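## Task

Leave the pill organiser resting level on its base on the table, with the Tuesday compartment's lid swung open to vertical or past it and every other lid latched closed. This must hold without the robot touching anything; finish by releasing and backing the grippers away.

## Robot and tools

Robot: two identical six-joint arms with parallel two-finger grippers, named left_arm and right_arm. The left_arm base sits near (-0.012, +0.333, 0) and the right_arm base near (-0.015, -0.276, 0), each yawed only slightly. The names are not sides of an image.

Scene frame: origin on the table surface midway between the arms, +x reaching out across the table, +z upward, and left_arm on the +y side. Every state line reports each gripper's end_effector_position (metres) and end_effector_quat_wxyz in this frame. At long reach the printed position may differ from the real one. In each gripper's own axes, the fingers point along +z and close along y. The reported point lies between the finger pads, roughly 1 cm short of the tips.

Joint ranges (rad): waist -2.618 to 3.054, shoulder 0.000 to 3.142, elbow 0.000 to 3.142, wrist pitch -1.571 to 1.571, wrist yaw -1.571 to 1.571, wrist roll -2.094 to 2.094. The elbow never quite locks straight.

The 14-number row used by both motion tools: one flat list covering both arms. The first 7 numbers are left_arm and the last 7 are right_arm, each as dx, dy, dz, rx, ry, rz, opening. Every value is in [-1, 1]. dx to rz are offsets, not poses, expressed in that gripper's own axes. They count from the gripper pose shown in the most recent result that included it. Before any result of the scene has shown it, or for a second or later call inside one reply, they count from wherever the robot is when the motion begins. On this scale, 1.0 means 0.6 m of translation or 180 degrees of turn. rx, ry, rz form a single rotation vector. Opening is absolute: +1 is fully open (0.094 m) and -1 is shut. An all-zero offset is not a pause: it pulls the arm back to the reference pose.

execute_actions(actions, pictures): actions holds at most one item.
- [] just reports the current state.
- {"rows": [...], "steps": n} gives 1 to 15 rows and n from 1 to 15 (default 15). Each control step lasts 1/30 s and uses one row, and the final row repeats if rows run out. Every row counts from the same reference pose; rows do not add up.
- {"steps": n} alone is a wait of up to 300 steps, counted from the previous result, so your reply time counts toward it.
- pictures (true/false) turns the camera images in the result on or off.
A refused call sends the robot nothing.

move(target, speed): target is one 14-number row as above, with the same offset reference. Each gripper travels in a straight line toward its goal, and both paths finish together. A path lasts 0.5 to 10 s and is cut off at 10 s. speed is in m/s, from 0.002 to 0.5 (default 0.25), and turning is capped at twice that value in rad/s. Rotation takes the shorter direction. The opening is sent as the move begins. The path starts once the robot is still, or after 3 s at most. Paths ignore obstacles and the other arm. Grippers trail the path, can drift off it and can exceed speed, mostly with the arm nearly extended. The result adds a move: line. Its ending is done, off_target, moving, held (the last step was blocked) or fault, plus each arm's distance from its goal. If only one arm is named, the other one finished fine. limits=paced means a sent pose was clipped. limits=held means some steps were blocked, and the arm may lunge once they pass.

wait(seconds): 0 to 10 s with no new command.

zoom_image(camera, region): a detailed crop of a camera's latest image. region is [x0, y0, x1, y1] in pixels from the top-left corner, at most 504 by 504.

read_manual(section): returns licence text only; it never moves anything.

finished_scene(scene): pass the current scene's number. This is final, and the result states whether the goal was met and gives the next task. Replying with no tool call ends everything.

Control behaviour: each control step, the commanded pose is clamped to within 70 mm and 16 degrees of the measured pose. If the pose cannot be fully met, position wins over orientation. After an action ends, an arm drifts only to its last clamped pose, so big moves need several calls; compare the reported pose and send the remainder. Arms tend to stop a centimetre or more short, usually low, and repeated zero offsets let them sag. To hold an arm still, send the correcting offset in your first call of a reply and zeros after that, aiming higher if it still sags. The simulation keeps running while you think and write.

Result lines:
- Hand target: the pose each gripper is being driven toward.
- pose unreachable: the clearance check changed or blocked that arm's command.
- HELD: marks steps whose command was not sent.
- grip_measured: the actual opening on the command scale; the last joint value gives it in metres. It may be off by about 1 mm.
- FAULT and OVER-TEMPERATURE FAULT: the arm has stopped.
- MOTOR HOT: a motor is at 75 °C or more. At 90 °C that arm halts for 10 s, and at 100 °C it goes limp and falls. Holding loads heats motors, even while you think.

Gripping: to hold something, command an opening about 0.03 below grip_measured for a firm grip, less for a gentle one. Each pad pushes at most about 50 to 62 N, and less on parts thinner than about 2 mm.

Cameras: cam_head_left and cam_head_right are fixed (672x504); cam_left_wrist and cam_right_wrist are fisheye (504x504) on the grippers. The given calibrations are approximate to a few degrees and millimetres.

Avoid: the arms colliding or pressing on each other, pushing anything off the table, dropping, slamming or shoving hard. Faster contact strikes harder, and aiming farther past the contact point presses harder. Loose items can get a small random nudge. At the end the result must stay in place on its own, with the grippers open and withdrawn.

Each tool is called after ">>>" as name([rows], argument=value, ...), one row to a line, values as JSON.

## Session

>>> execute_actions(actions=[])

Scene clock: 0.00 s of 4800.00 s.
left_arm: end_effector_position=(+0.2834, +0.1586, +0.1389) grip_measured=+1.000 end_effector_quat_wxyz=(+0.643, +0.294, +0.648, -0.284) | right_arm: end_effector_position=(-0.0081, +0.0648, +0.2352) grip_measured=+1.000 end_effector_quat_wxyz=(+0.075, +0.180, +0.801, +0.567)
Joint positions: left_arm=[-0.297  1.623  0.123  1.485  0.603  0.019  0.094] | right_arm=[ 1.753  0.989  0.697 -0.133  0.574  1.901  0.094]
Joint velocities: left_arm=[-0.002 -0.017  0.002  0.037  0.022 -0.081  0.   ] | right_arm=[-0.007  0.012  0.012  0.007  0.022 -0.007  0.   ]
Hand target (left_arm): +0.285, +0.158, +0.146; +0.653, +0.297, +0.638, -0.281
Hand target (right_arm): -0.007, +0.065, +0.245; +0.076, +0.182, +0.793, +0.576

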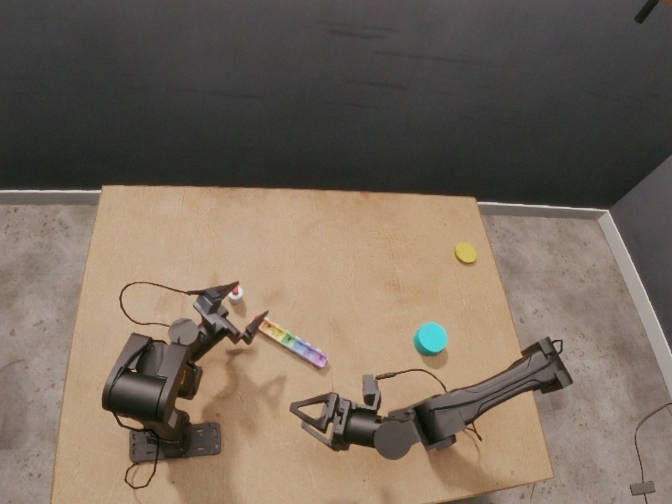

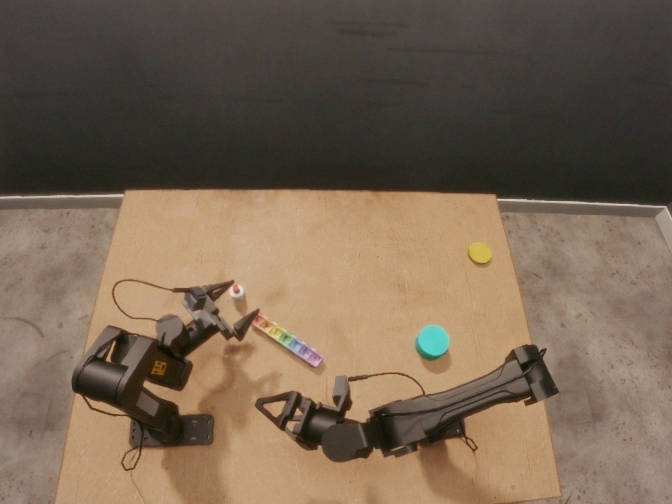

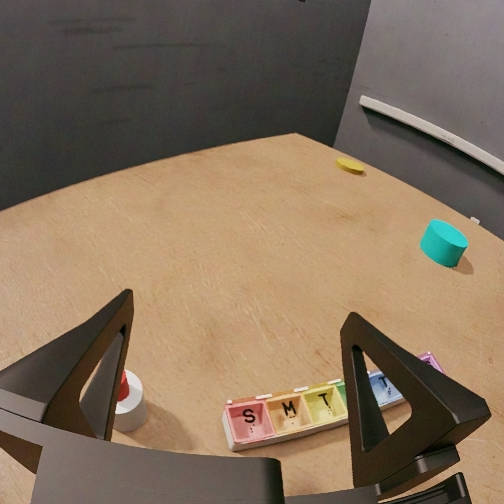

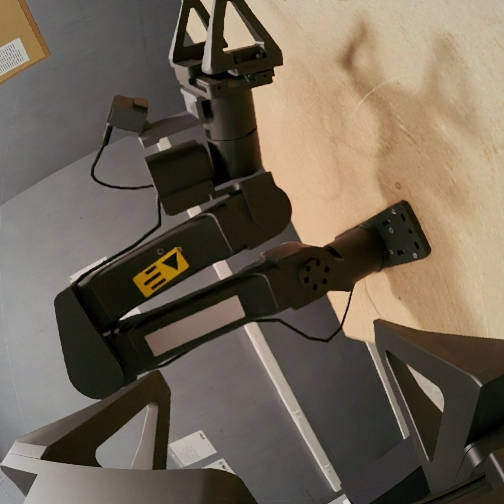

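>>> zoom_image(camera="cam_head_right", region=[220, 270, 360, 390])

>>> zoom_image(camera="cam_left_wrist", region=[200, 330, 460, 480])

>>> zoom_image(camera="cam_head_left", region=[200, 270, 360, 390])

Region (220, 270, 360, 390) of cam_head_right's 672x504 image, scaled by 3.600, with more detail than that image has; it fills the top 432 rows of this view, and the rest is white.

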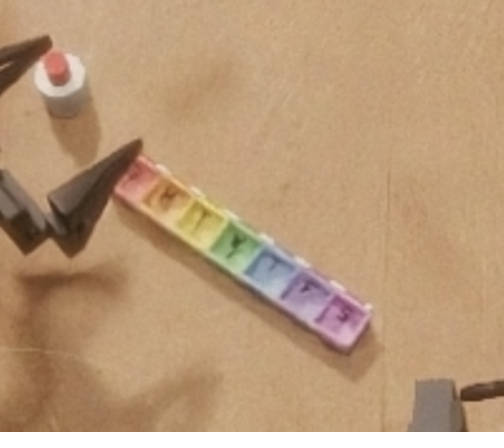

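Region (200, 330, 460, 480) of cam_left_wrist's 504x504 image, scaled by 1.938, with more detail than that image has; it fills the top 291 rows of this view, and the rest is white.

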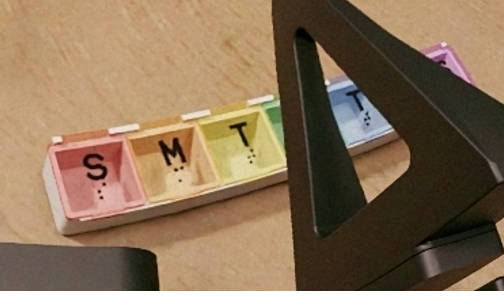

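Region (200, 270, 360, 390) of cam_head_left's 672x504 image, scaled by 3.150, with more detail than that image has; it fills the top 378 rows of this view, and the rest is white.

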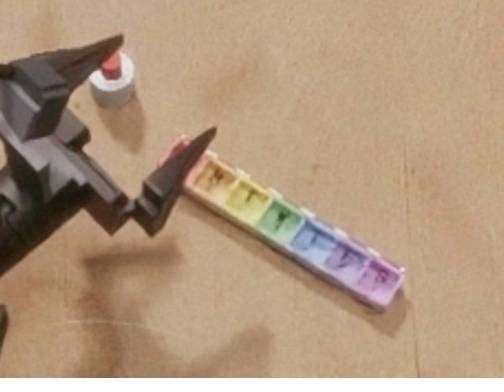

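>>> move(target=[-0.06,0.0,-0.1,-0.07,0.12,0,1, -0.1,0,-0.15,0,0,0,1])

Scene clock: 54.17 s of 4800.00 s.
left_arm: end_effector_position=(+0.2371, +0.2056, +0.1668) grip_measured=+1.000 end_effector_quat_wxyz=(+0.533, +0.263, +0.790, -0.153) | right_arm: end_effector_position=(+0.0181, -0.0322, +0.2544) grip_measured=+1.000 end_effector_quat_wxyz=(+0.076, +0.181, +0.803, +0.564)
Joint positions: left_arm=[-0.365  0.598  0.344 -0.158  0.27   0.158  0.094] | right_arm=[ 1.753  0.535  0.676 -0.575  0.574  1.905  0.094]
Joint velocities: left_arm=[ 0.012 -0.002  0.007  0.007 -0.095 -0.022  0.   ] | right_arm=[-0.007  0.012  0.002  0.051 -0.037 -0.037  0.   ]
Hand target (left_arm): +0.241, +0.202, +0.180; +0.540, +0.267, +0.783, -0.152
Hand target (right_arm): +0.019, -0.036, +0.259; +0.076, +0.180, +0.800, +0.567
Off the commanded pose (left_arm): 0.011 m, 1 deg.
Off the commanded pose (right_arm): 0.008 m, 0 deg.
After step 90, 49.33 s passed at rest.
move: off_target (left_arm)
camera_calibration (this result's frames):
cam_left_wrist: T_world_to_cam=[[-0.547689, -0.822427, 0.153788, 0.270661], [-0.743515, 0.394117, -0.540238, 0.219294], [0.383696, -0.410227, -0.82734, 0.263205], [0, 0, 0, 1]] pos_world=[0.210296, 0.244145, 0.294606]
cam_right_wrist: T_world_to_cam=[[-0.449151, -0.176419, -0.875865, 0.229661], [-0.892604, 0.131396, 0.431269, -0.0413219], [0.0390013, 0.975506, -0.216489, 0.202676], [0, 0, 0, 1]] pos_world=[0.0583638, -0.151765, 0.26285]

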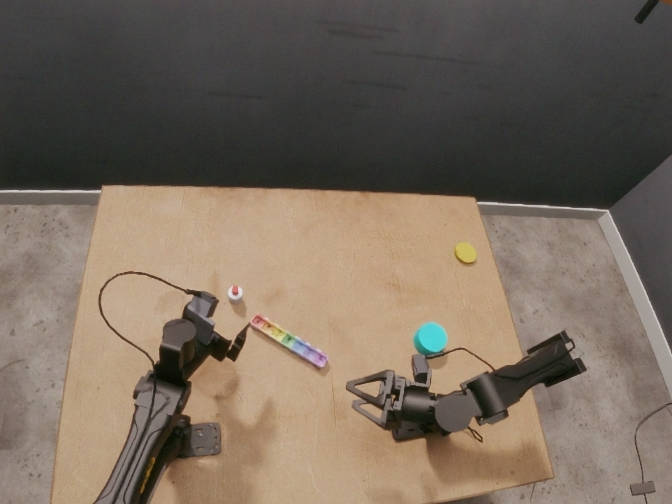

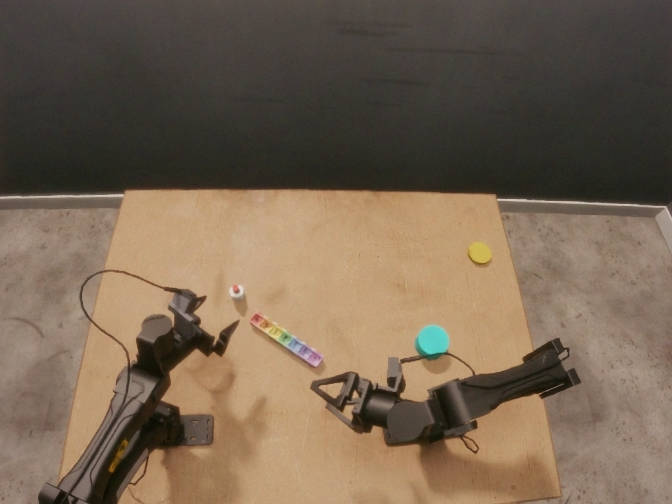

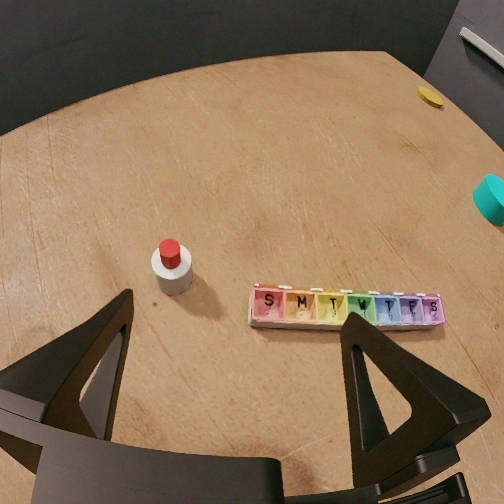

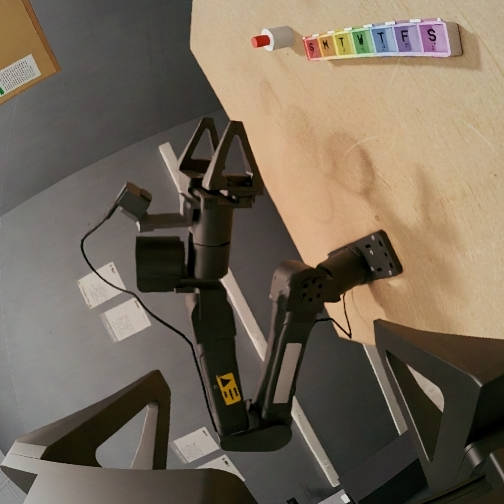

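>>> zoom_image(camera="cam_left_wrist", region=[240, 270, 450, 350])

>>> zoom_image(camera="cam_right_wrist", region=[290, 0, 480, 80])

Region (240, 270, 450, 350) of cam_left_wrist's 504x504 image, scaled by 2.400, with more detail than that image has; it fills the top 192 rows of this view, and the rest is white.

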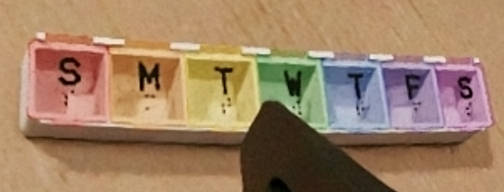

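Region (290, 0, 480, 80) of cam_right_wrist's 504x504 image, scaled by 2.653, with more detail than that image has; it fills the top 212 rows of this view, and the rest is white.

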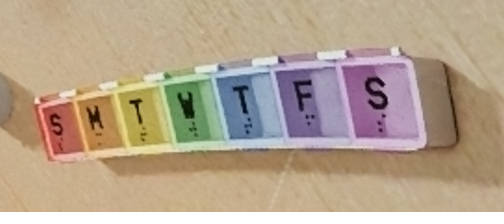

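>>> move(target=[-0.02,0,0,0,0,0,1, -0.217,-0.189,0.18,0.181,0.065,-0.466,1])

Scene clock: 80.90 s of 4800.00 s.
left_arm: end_effector_position=(+0.2348, +0.2067, +0.1606) grip_measured=+1.000 end_effector_quat_wxyz=(+0.521, +0.261, +0.798, -0.151) | right_arm: end_effector_position=(+0.1405, -0.0170, +0.1070) grip_measured=+1.000 end_effector_quat_wxyz=(+0.293, -0.437, +0.834, +0.165)
Joint positions: left_arm=[-0.37   0.598  0.344 -0.185  0.262  0.155  0.094] | right_arm=[ 0.964  1.094  0.639 -0.432  0.032  0.069  0.094]
Joint velocities: left_arm=[-0.002 -0.012  0.002 -0.022  0.081  0.037  0.   ] | right_arm=[-0.012  0.002 -0.002 -0.037  0.007  0.037  0.   ]
Hand target (left_arm): +0.240, +0.203, +0.178; +0.533, +0.263, +0.790, -0.153
Hand target (right_arm): +0.145, -0.020, +0.102; +0.300, -0.434, +0.835, +0.157
Off the commanded pose (left_arm): 0.019 m, 2 deg.
Off the commanded pose (right_arm): 0.013 m, 2 deg.
After step 90, 19.97 s passed at rest.
move: off_target (left_arm, right_arm)
camera_calibration (this result's frames):
cam_left_wrist: T_world_to_cam=[[-0.539429, -0.826623, 0.160346, 0.269131], [-0.759384, 0.395305, -0.516788, 0.213537], [0.363803, -0.400535, -0.840963, 0.264315], [0, 0, 0, 1]] pos_world=[0.211175, 0.243925, 0.289478]
cam_right_wrist: T_world_to_cam=[[0.6722, -0.712843, -0.200006, -0.080852], [-0.732929, -0.602499, -0.315926, 0.174518], [0.104703, 0.358956, -0.927463, 0.207529], [0, 0, 0, 1]] pos_world=[0.16053, -0.0269811, 0.231439]

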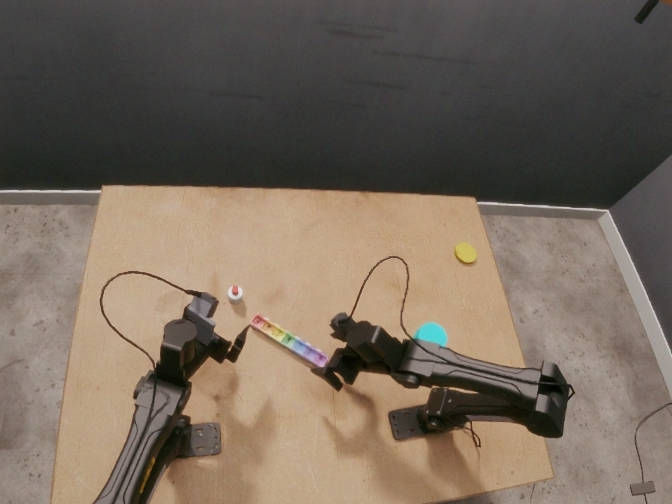

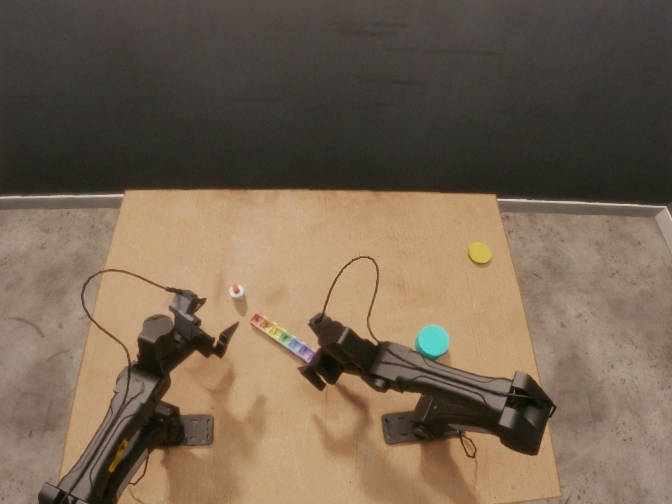

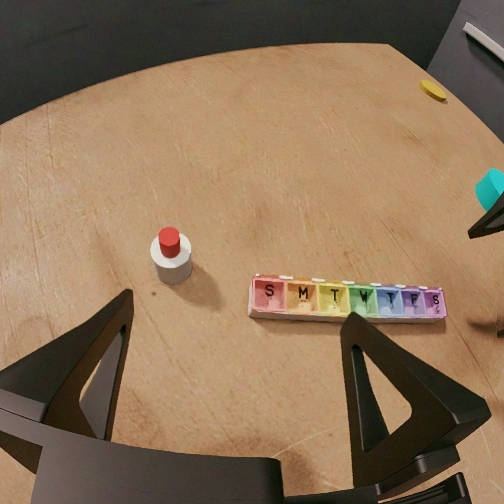

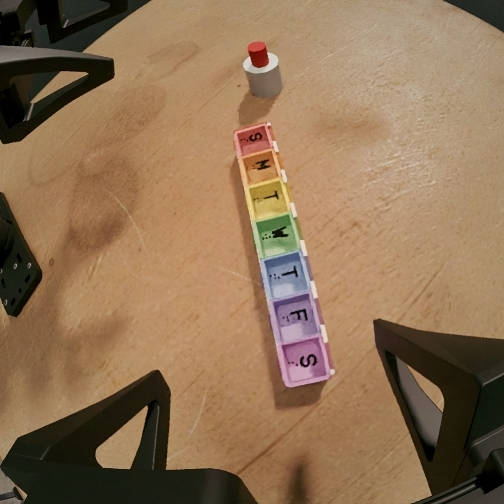

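>>> zoom_image(camera="cam_right_wrist", region=[200, 110, 360, 270])

>>> zoom_image(camera="cam_right_wrist", region=[230, 250, 390, 410])

Region (200, 110, 360, 270) of cam_right_wrist's 504x504 image, scaled by 3.150, with more detail than that image has.

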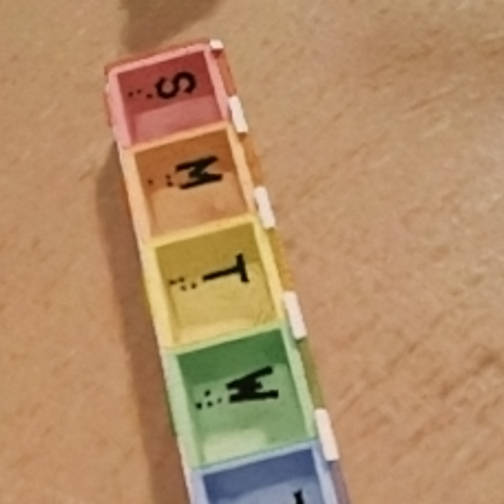

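Region (230, 250, 390, 410) of cam_right_wrist's 504x504 image, scaled by 3.150, with more detail than that image has.

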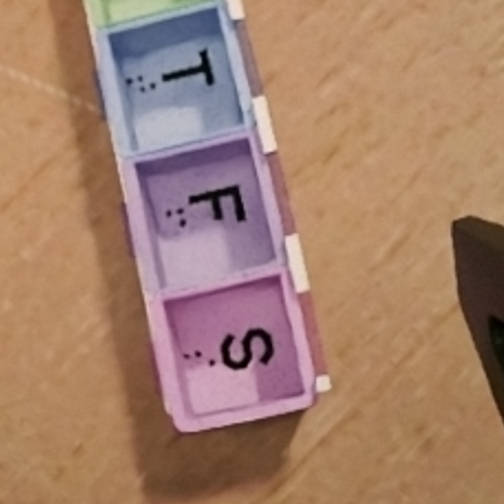

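>>> move(target=[0.128,-0.158,0.031,-0.084,0.097,-0.5,-1, 0.065,-0.023,0.08,0,0,0,1])

Scene clock: 143.03 s of 4800.00 s.
left_arm: end_effector_position=(+0.1648, +0.1455, +0.0673) grip_measured=-0.996 end_effector_quat_wxyz=(+0.167, -0.428, +0.824, -0.332) | right_arm: end_effector_position=(+0.1496, -0.0239, +0.0467) grip_measured=+1.000 end_effector_quat_wxyz=(+0.288, -0.437, +0.837, +0.159)
Joint positions: left_arm=[-1.052  0.875  0.344 -0.313 -0.252 -1.857  0.   ] | right_arm=[ 0.909  1.213  0.457 -0.145  0.004  0.027  0.094]
Joint velocities: left_arm=[-0.002 -0.002 -0.007 -0.007  0.007 -0.022  0.   ] | right_arm=[ 0.002 -0.007 -0.007 -0.037 -0.051 -0.037  0.   ]
Hand target (left_arm): +0.169, +0.138, +0.078; +0.171, -0.425, +0.821, -0.341
Hand target (right_arm): +0.151, -0.023, +0.045; +0.292, -0.437, +0.835, +0.165
Off the commanded pose (left_arm): 0.015 m, 2 deg.
Off the commanded pose (right_arm): 0.002 m, 1 deg.
After step 90, 55.30 s passed at rest.
move: off_target (left_arm)
camera_calibration (this result's frames):
cam_left_wrist: T_world_to_cam=[[0.665466, -0.231868, 0.709501, -0.126294], [-0.709098, -0.493216, 0.503903, 0.188577], [0.233098, -0.838436, -0.492636, 0.248573], [0, 0, 0, 1]] pos_world=[0.159822, 0.272138, 0.117037]
cam_right_wrist: T_world_to_cam=[[0.668387, -0.718538, -0.192253, -0.103823], [-0.736799, -0.604174, -0.30348, 0.157945], [0.101908, 0.344494, -0.933241, 0.15341], [0, 0, 0, 1]] pos_world=[0.170134, -0.0320233, 0.171142]

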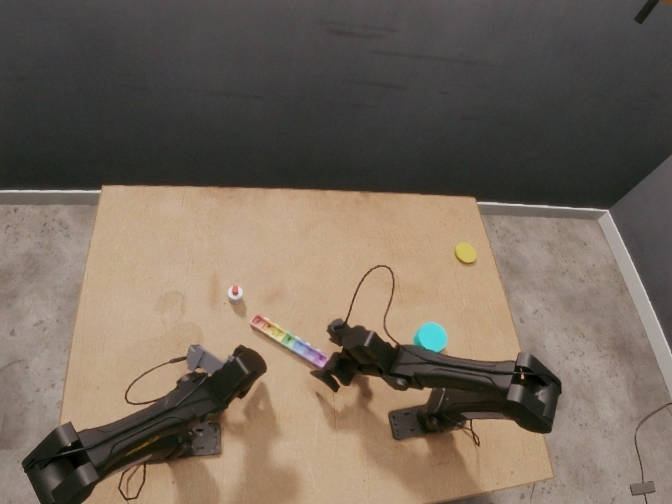

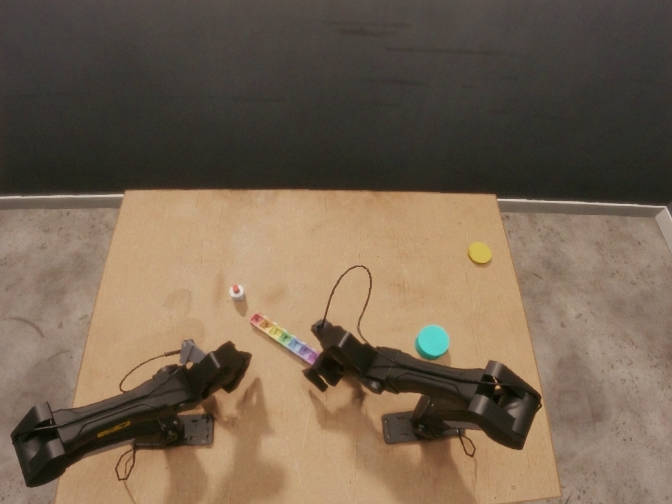

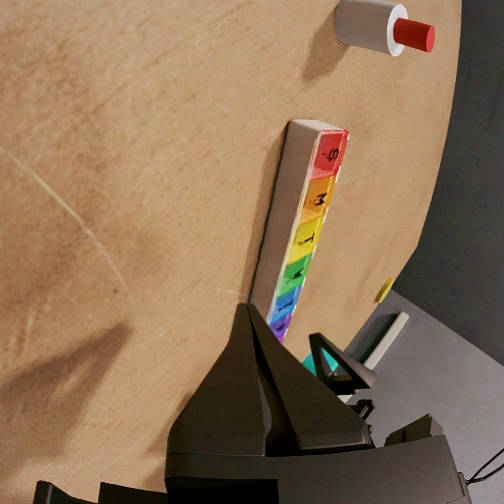

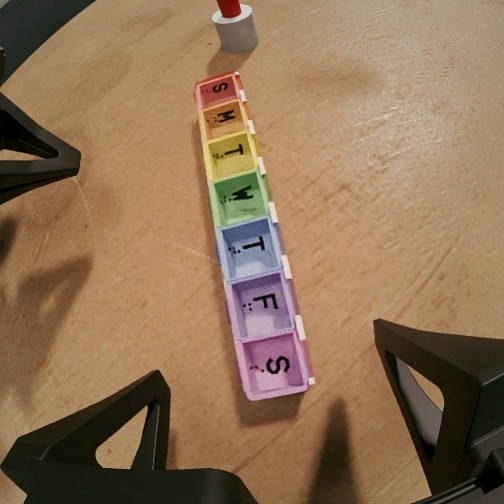

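>>> move(target=[0,0,0,0,0,0,-1, 0.029,-0.006,0.038,0,0,0,1], speed=0.1)

>>> zoom_image(camera="cam_left_wrist", region=[220, 110, 380, 350])

Scene clock: 158.63 s of 4800.00 s.
left_arm: end_effector_position=(+0.1640, +0.1448, +0.0671) grip_measured=-0.996 end_effector_quat_wxyz=(+0.164, -0.430, +0.823, -0.333) | right_arm: end_effector_position=(+0.1509, -0.0256, +0.0191) grip_measured=+1.000 end_effector_quat_wxyz=(+0.282, -0.438, +0.840, +0.153)
Joint positions: left_arm=[-1.052  0.875  0.344 -0.313 -0.246 -1.861  0.   ] | right_arm=[ 0.903  1.312  0.398 -0.003  0.003  0.022  0.094]
Joint velocities: left_arm=[-0.007  0.002  0.007  0.007 -0.037 -0.037 -0.   ] | right_arm=[ 0.007  0.007 -0.017 -0.007 -0.095  0.007  0.   ]
Hand target (left_arm): +0.165, +0.145, +0.067; +0.167, -0.429, +0.824, -0.332
Hand target (right_arm): +0.152, -0.025, +0.018; +0.288, -0.437, +0.837, +0.159
Off the commanded pose (left_arm): 0.001 m, 0 deg.
Off the commanded pose (right_arm): 0.002 m, 1 deg.
After step 90, 11.53 s passed at rest.
move: done
camera_calibration (this result's frames):
cam_left_wrist: T_world_to_cam=[[0.669379, -0.228395, 0.706942, -0.126801], [-0.706365, -0.490481, 0.51037, 0.186535], [0.230175, -0.84099, -0.489648, 0.248731], [0, 0, 0, 1]] pos_world=[0.159388, 0.271712, 0.116229]
cam_right_wrist: T_world_to_cam=[[0.665659, -0.722873, -0.185345, -0.111041], [-0.739969, -0.607198, -0.289405, 0.149568], [0.0966623, 0.329794, -0.939091, 0.12867], [0, 0, 0, 1]] pos_world=[0.172154, -0.0318855, 0.143538]

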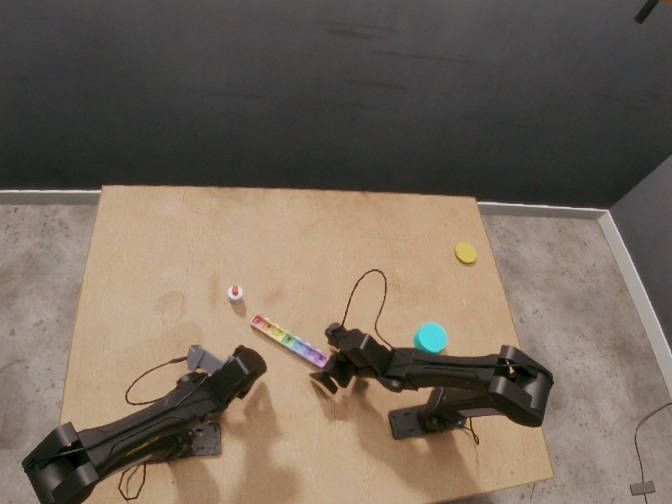

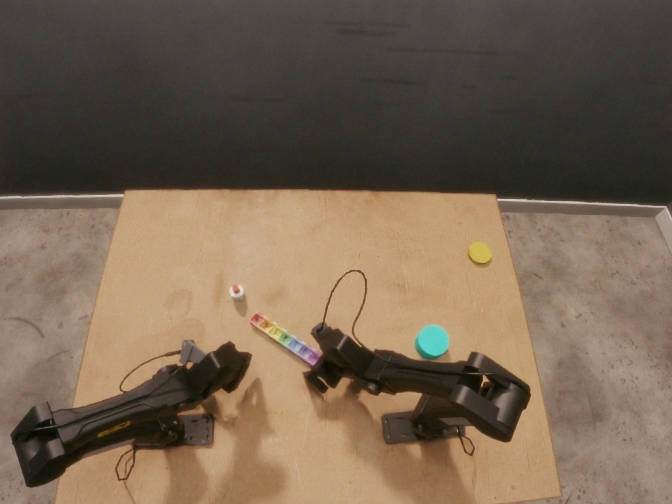

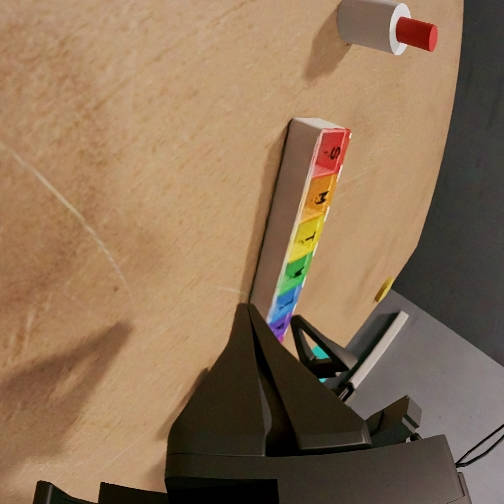

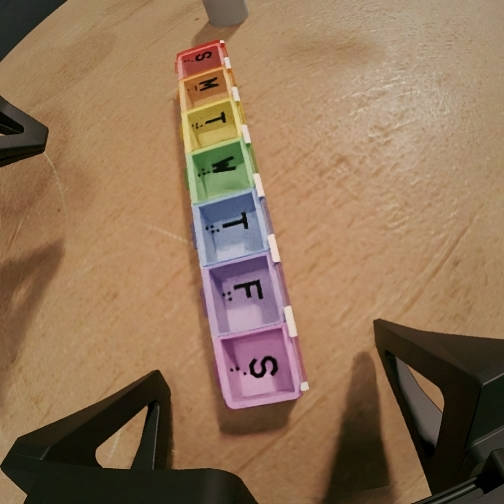

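Region (220, 110, 380, 350) of cam_left_wrist's 504x504 image, scaled by 2.100, with more detail than that image has.

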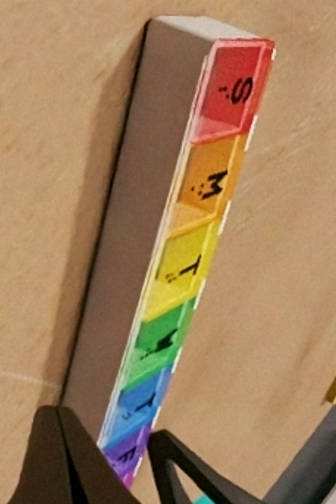

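>>> execute_actions([
  {"rows":[[0,0,0,0,0,0,-1, 0,0,0,0,0,0,-0.45]],"steps":15},
])

Scene clock: 170.03 s of 4800.00 s.
left_arm: end_effector_position=(+0.1634, +0.1442, +0.0670) grip_measured=-0.996 end_effector_quat_wxyz=(+0.161, -0.430, +0.823, -0.333) | right_arm: end_effector_position=(+0.1510, -0.0254, +0.0193) grip_measured=-0.312 end_effector_quat_wxyz=(+0.283, -0.438, +0.840, +0.154)
Joint positions: left_arm=[-1.052  0.875  0.344 -0.313 -0.241 -1.864  0.   ] | right_arm=[ 0.903  1.312  0.398 -0.002  0.003  0.022  0.032]
Joint velocities: left_arm=[ 0.002 -0.007 -0.017  0.022 -0.081 -0.051 -0.   ] | right_arm=[ 0.002 -0.007 -0.007 -0.007  0.051  0.022  0.001]
Hand target (left_arm): +0.164, +0.145, +0.067; +0.164, -0.430, +0.823, -0.333
Hand target (right_arm): +0.151, -0.026, +0.019; +0.282, -0.438, +0.840, +0.153
Off the commanded pose (left_arm): 0.001 m, 0 deg.
Off the commanded pose (right_arm): 0.000 m, 0 deg.
Steps of this call (steps 1 to 90: nothing new was sent; then 7.90 s passed at rest; steps 91 to 105: all 15 steps of this action). Readings (end_effector_position):
91: left_arm (+0.1640, +0.1447, +0.0671) | right_arm (+0.1510, -0.0254, +0.0193)
92: left_arm (+0.1638, +0.1446, +0.0671) | right_arm (+0.1510, -0.0254, +0.0193)
94: left_arm (+0.1637, +0.1444, +0.0670) | right_arm (+0.1510, -0.0254, +0.0193)
98: left_arm (+0.1635, +0.1442, +0.0670) | right_arm (+0.1510, -0.0254, +0.0193)
105: the state above
camera_calibration (this result's frames):
cam_left_wrist: T_world_to_cam=[[0.672143, -0.226894, 0.704799, -0.126886], [-0.704878, -0.487468, 0.515289, 0.184818], [0.226651, -0.843145, -0.487581, 0.249023], [0, 0, 0, 1]] pos_world=[0.159118, 0.271266, 0.115613]
cam_right_wrist: T_world_to_cam=[[0.665561, -0.722815, -0.185922, -0.110901], [-0.739964, -0.606568, -0.290738, 0.149952], [0.097375, 0.331079, -0.938565, 0.128703], [0, 0, 0, 1]] pos_world=[0.172237, -0.0318155, 0.143774]

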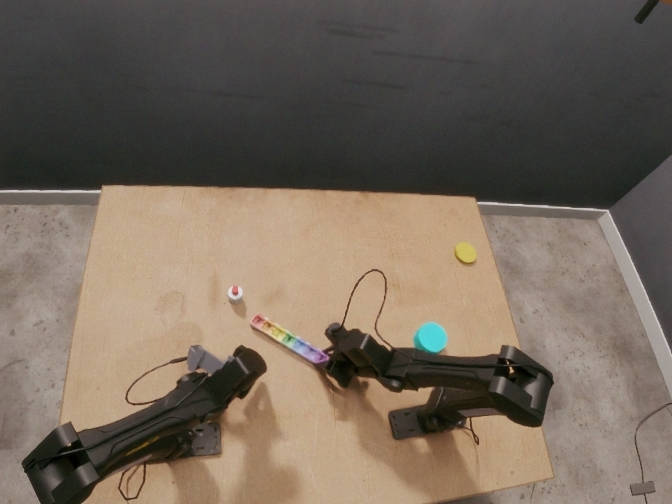

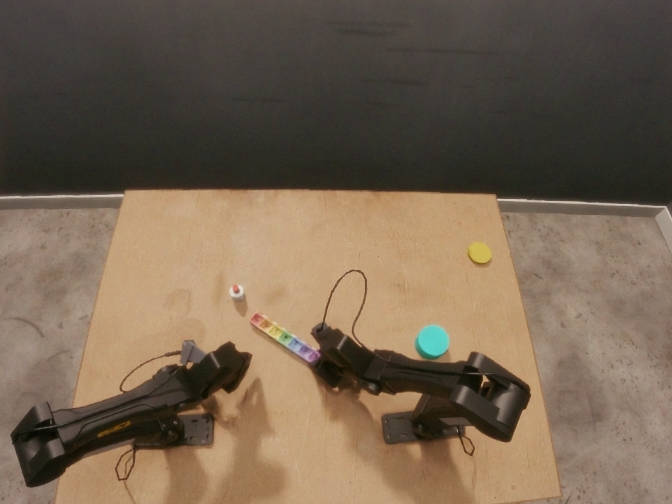

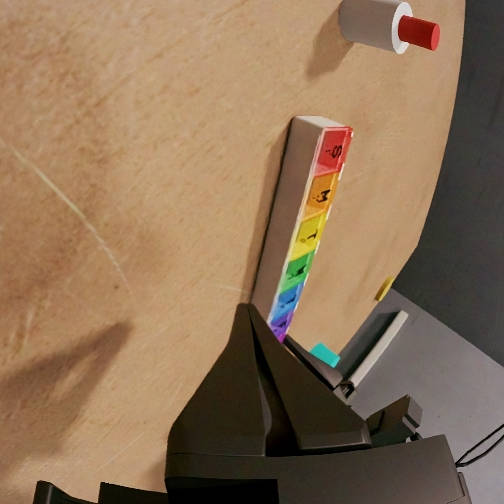

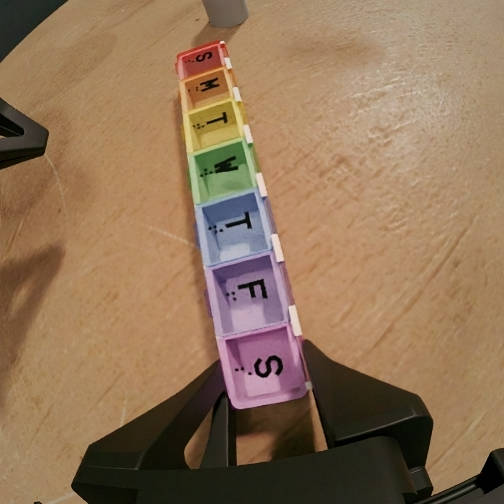

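>>> move(target=[0.006,-0.0385,0.0757,0,0,0,-1, 0,0,0,0,0,0,-0.37], speed=0.1)

Scene clock: 191.23 s of 4800.00 s.
left_arm: end_effector_position=(+0.1903, +0.1207, +0.0387) grip_measured=-0.996 end_effector_quat_wxyz=(+0.154, -0.431, +0.829, -0.322) | right_arm: end_effector_position=(+0.1510, -0.0254, +0.0193) grip_measured=-0.312 end_effector_quat_wxyz=(+0.283, -0.438, +0.840, +0.154)
Joint positions: left_arm=[-0.985  1.185  0.365 -0.042 -0.186 -1.817  0.   ] | right_arm=[ 0.903  1.312  0.398 -0.002  0.003  0.022  0.032]
Joint velocities: left_arm=[ 0.002 -0.002 -0.017 -0.051 -0.022 -0.007  0.   ] | right_arm=[-0.002 -0.007 -0.007 -0.007 -0.081 -0.037 -0.002]
Hand target (left_arm): +0.200, +0.114, +0.049; +0.162, -0.430, +0.823, -0.334
Hand target (right_arm): +0.151, -0.025, +0.019; +0.283, -0.438, +0.840, +0.154
Off the commanded pose (left_arm): 0.017 m, 2 deg.
Off the commanded pose (right_arm): 0.000 m, 0 deg.
After step 90, 17.03 s passed at rest.
move: off_target (left_arm)
camera_calibration (this result's frames):
cam_left_wrist: T_world_to_cam=[[0.688692, -0.24094, 0.68385, -0.131085], [-0.693717, -0.49325, 0.524843, 0.205152], [0.210853, -0.835854, -0.506842, 0.212206], [0, 0, 0, 1]] pos_world=[0.187851, 0.246981, 0.089525]
cam_right_wrist: T_world_to_cam=[[0.665561, -0.722815, -0.185922, -0.110901], [-0.739964, -0.606568, -0.290738, 0.149952], [0.097375, 0.331079, -0.938565, 0.128703], [0, 0, 0, 1]] pos_world=[0.172237, -0.0318155, 0.143774]

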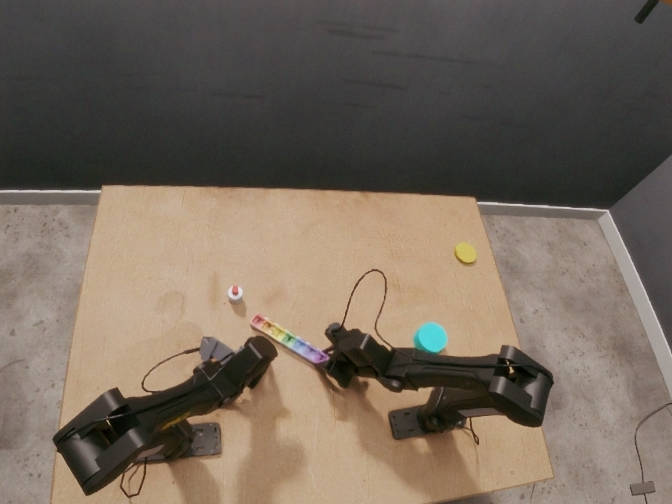

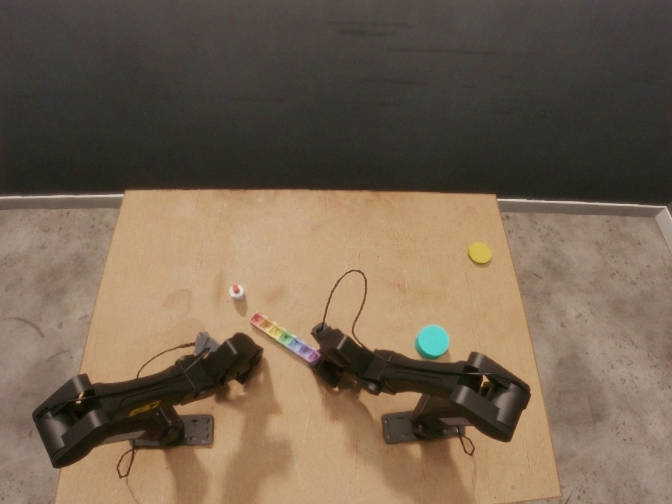

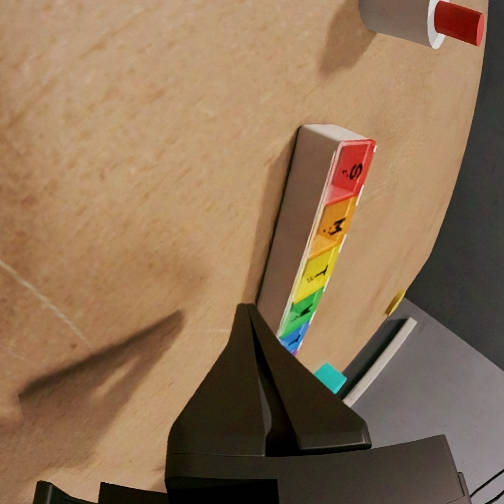

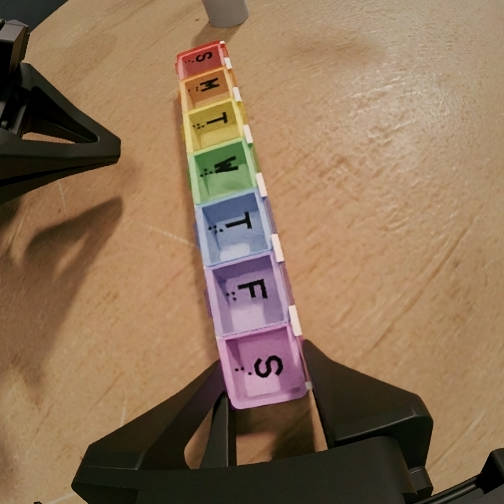

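>>> zoom_image(camera="cam_right_wrist", region=[60, 60, 260, 220])

>>> zoom_image(camera="cam_left_wrist", region=[220, 200, 380, 360])

Region (60, 60, 260, 220) of cam_right_wrist's 504x504 image, scaled by 2.520, with more detail than that image has; it fills the top 403 rows of this view, and the rest is white.

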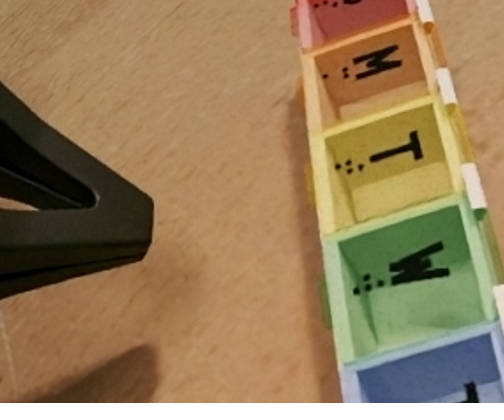

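Region (220, 200, 380, 360) of cam_left_wrist's 504x504 image, scaled by 3.150, with more detail than that image has.

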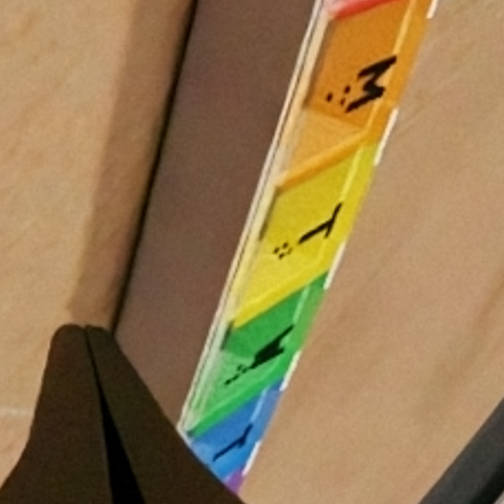

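>>> move(target=[0,-0.099,0.001,0,0,0,-1, 0,0,0,0,0,0,-0.37], speed=0.1)

>>> execute_actions([
  {"rows":[[0,-0.01,0,0,0,0,1, 0,0,0,0,0,0,-0.37]],"steps":15},
])

Scene clock: 225.53 s of 4800.00 s.
left_arm: end_effector_position=(+0.2201, +0.0974, +0.0710) grip_measured=-0.996 end_effector_quat_wxyz=(+0.148, -0.432, +0.830, -0.321) | right_arm: end_effector_position=(+0.1510, -0.0254, +0.0193) grip_measured=-0.312 end_effector_quat_wxyz=(+0.283, -0.438, +0.840, +0.154)
Joint positions: left_arm=[-0.932  1.277  0.571 -0.154 -0.141 -1.78   0.   ] | right_arm=[ 0.903  1.312  0.398 -0.002  0.003  0.022  0.032]
Joint velocities: left_arm=[-0.002  0.012 -0.002  0.007  0.007 -0.007 -0.   ] | right_arm=[-0.007  0.007  0.007 -0.037  0.022  0.007  0.001]
Hand target (left_arm): +0.227, +0.095, +0.077; +0.154, -0.431, +0.829, -0.322
Hand target (right_arm): +0.151, -0.025, +0.019; +0.283, -0.438, +0.840, +0.154
Off the commanded pose (left_arm): 0.010 m, 1 deg.
Off the commanded pose (right_arm): 0.000 m, 0 deg.
After step 90, 30.17 s passed at rest.
move: done
camera_calibration (this result's frames):
cam_left_wrist: T_world_to_cam=[[0.695001, -0.240795, 0.677489, -0.180191], [-0.689797, -0.489152, 0.53377, 0.195447], [0.202866, -0.8383, -0.506061, 0.204751], [0, 0, 0, 1]] pos_world=[0.218514, 0.223857, 0.12137]
cam_right_wrist: T_world_to_cam=[[0.665561, -0.722815, -0.185922, -0.110901], [-0.739964, -0.606568, -0.290738, 0.149952], [0.097375, 0.331079, -0.938565, 0.128703], [0, 0, 0, 1]] pos_world=[0.172237, -0.0318155, 0.143774]

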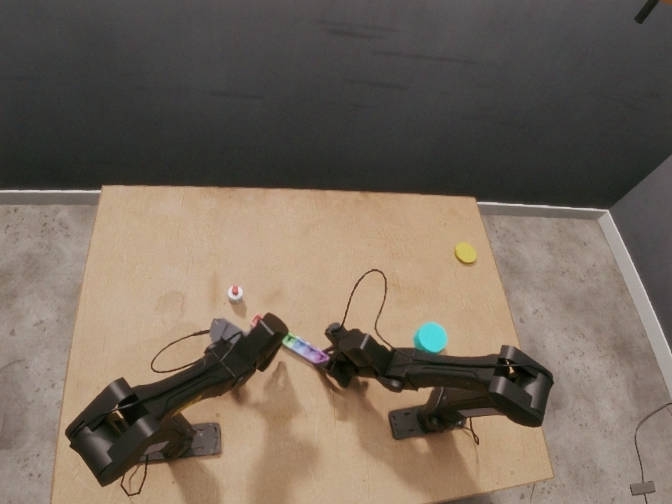

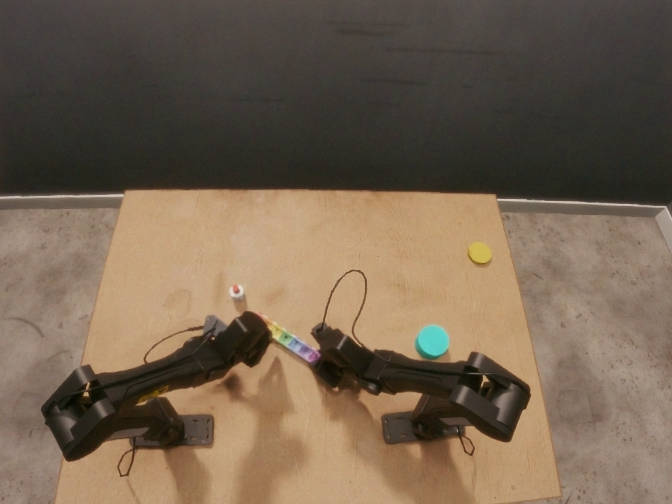

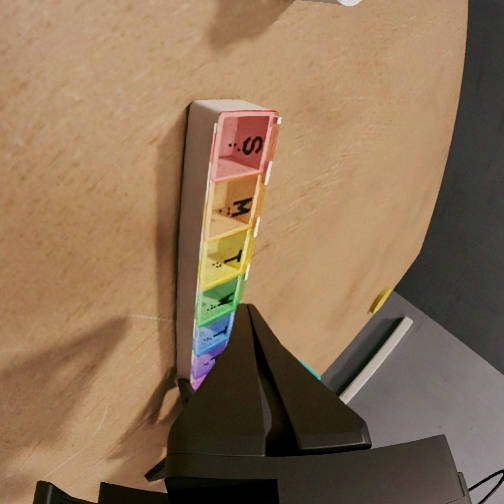

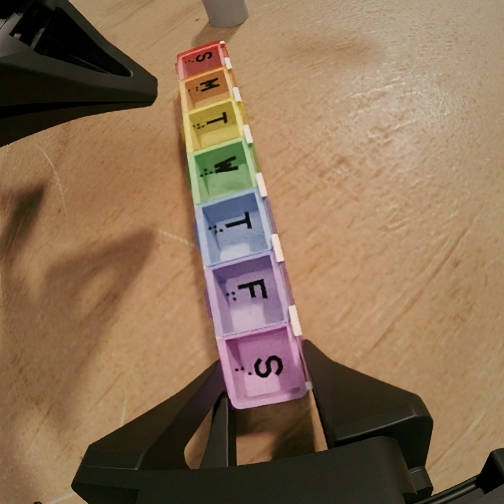

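Scene clock: 226.03 s of 4800.00 s.
left_arm: end_effector_position=(+0.2187, +0.0968, +0.0703) grip_measured=+1.000 end_effector_quat_wxyz=(+0.144, -0.431, +0.831, -0.321) | right_arm: end_effector_position=(+0.1510, -0.0254, +0.0193) grip_measured=-0.312 end_effector_quat_wxyz=(+0.283, -0.438, +0.840, +0.154)
Joint positions: left_arm=[-0.932  1.277  0.571 -0.157 -0.133 -1.78   0.094] | right_arm=[ 0.903  1.312  0.398 -0.002  0.003  0.022  0.032]
Joint velocities: left_arm=[-0.002 -0.012  0.012 -0.037  0.037 -0.022  0.   ] | right_arm=[-0.017 -0.002  0.012 -0.051 -0.051 -0.095  0.   ]
Hand target (left_arm): +0.224, +0.095, +0.075; +0.148, -0.432, +0.830, -0.321
Hand target (right_arm): +0.151, -0.025, +0.019; +0.283, -0.438, +0.840, +0.154
Off the commanded pose (left_arm): 0.007 m, 0 deg.
Off the commanded pose (right_arm): 0.000 m, 0 deg.
Steps of this call (steps 1 to 15: all 15 steps of this action). Readings (end_effector_position):
1: left_arm (+0.2199, +0.0973, +0.0709) | right_arm (+0.1510, -0.0254, +0.0193)
2: left_arm (+0.2196, +0.0972, +0.0707) | right_arm (+0.1510, -0.0254, +0.0193)
4: left_arm (+0.2193, +0.0971, +0.0706) | right_arm (+0.1510, -0.0254, +0.0193)
8: left_arm (+0.2189, +0.0969, +0.0704) | right_arm (+0.1510, -0.0254, +0.0193)
15: the state above
camera_calibration (this result's frames):
cam_left_wrist: T_world_to_cam=[[0.698118, -0.243324, 0.673368, -0.179116], [-0.688787, -0.484986, 0.538852, 0.193636], [0.195458, -0.839989, -0.506176, 0.206056], [0, 0, 0, 1]] pos_world=[0.218143, 0.223412, 0.120571]
cam_right_wrist: T_world_to_cam=[[0.665561, -0.722815, -0.185922, -0.110901], [-0.739964, -0.606568, -0.290738, 0.149952], [0.097375, 0.331079, -0.938565, 0.128703], [0, 0, 0, 1]] pos_world=[0.172237, -0.0318155, 0.143774]

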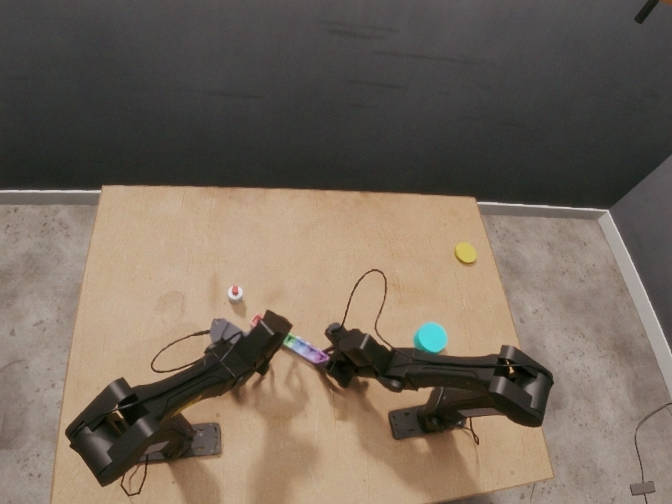

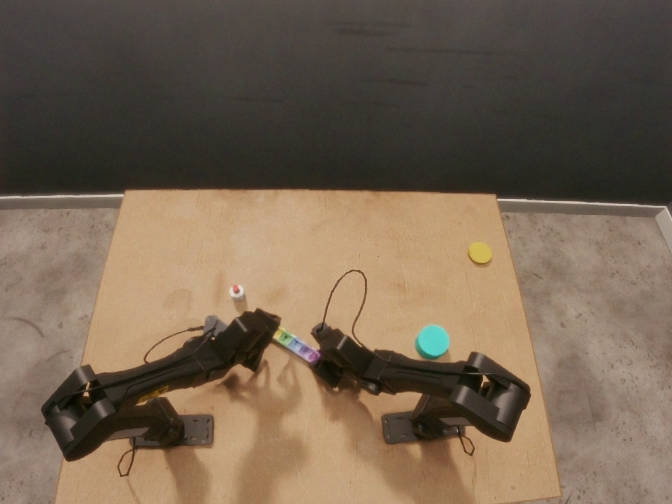

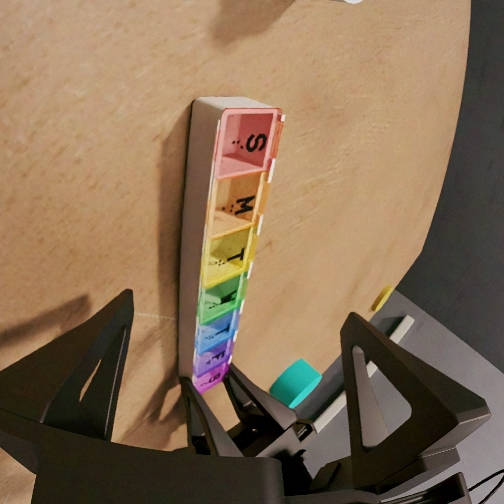

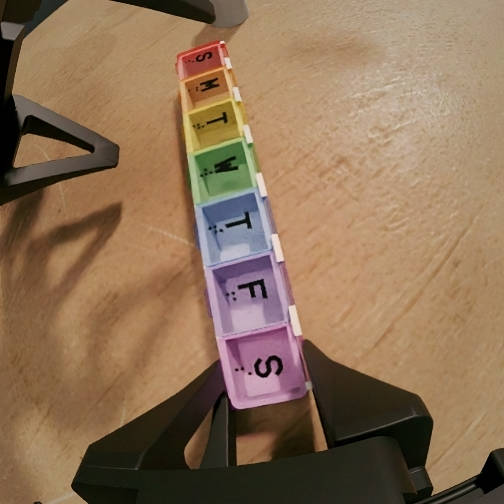

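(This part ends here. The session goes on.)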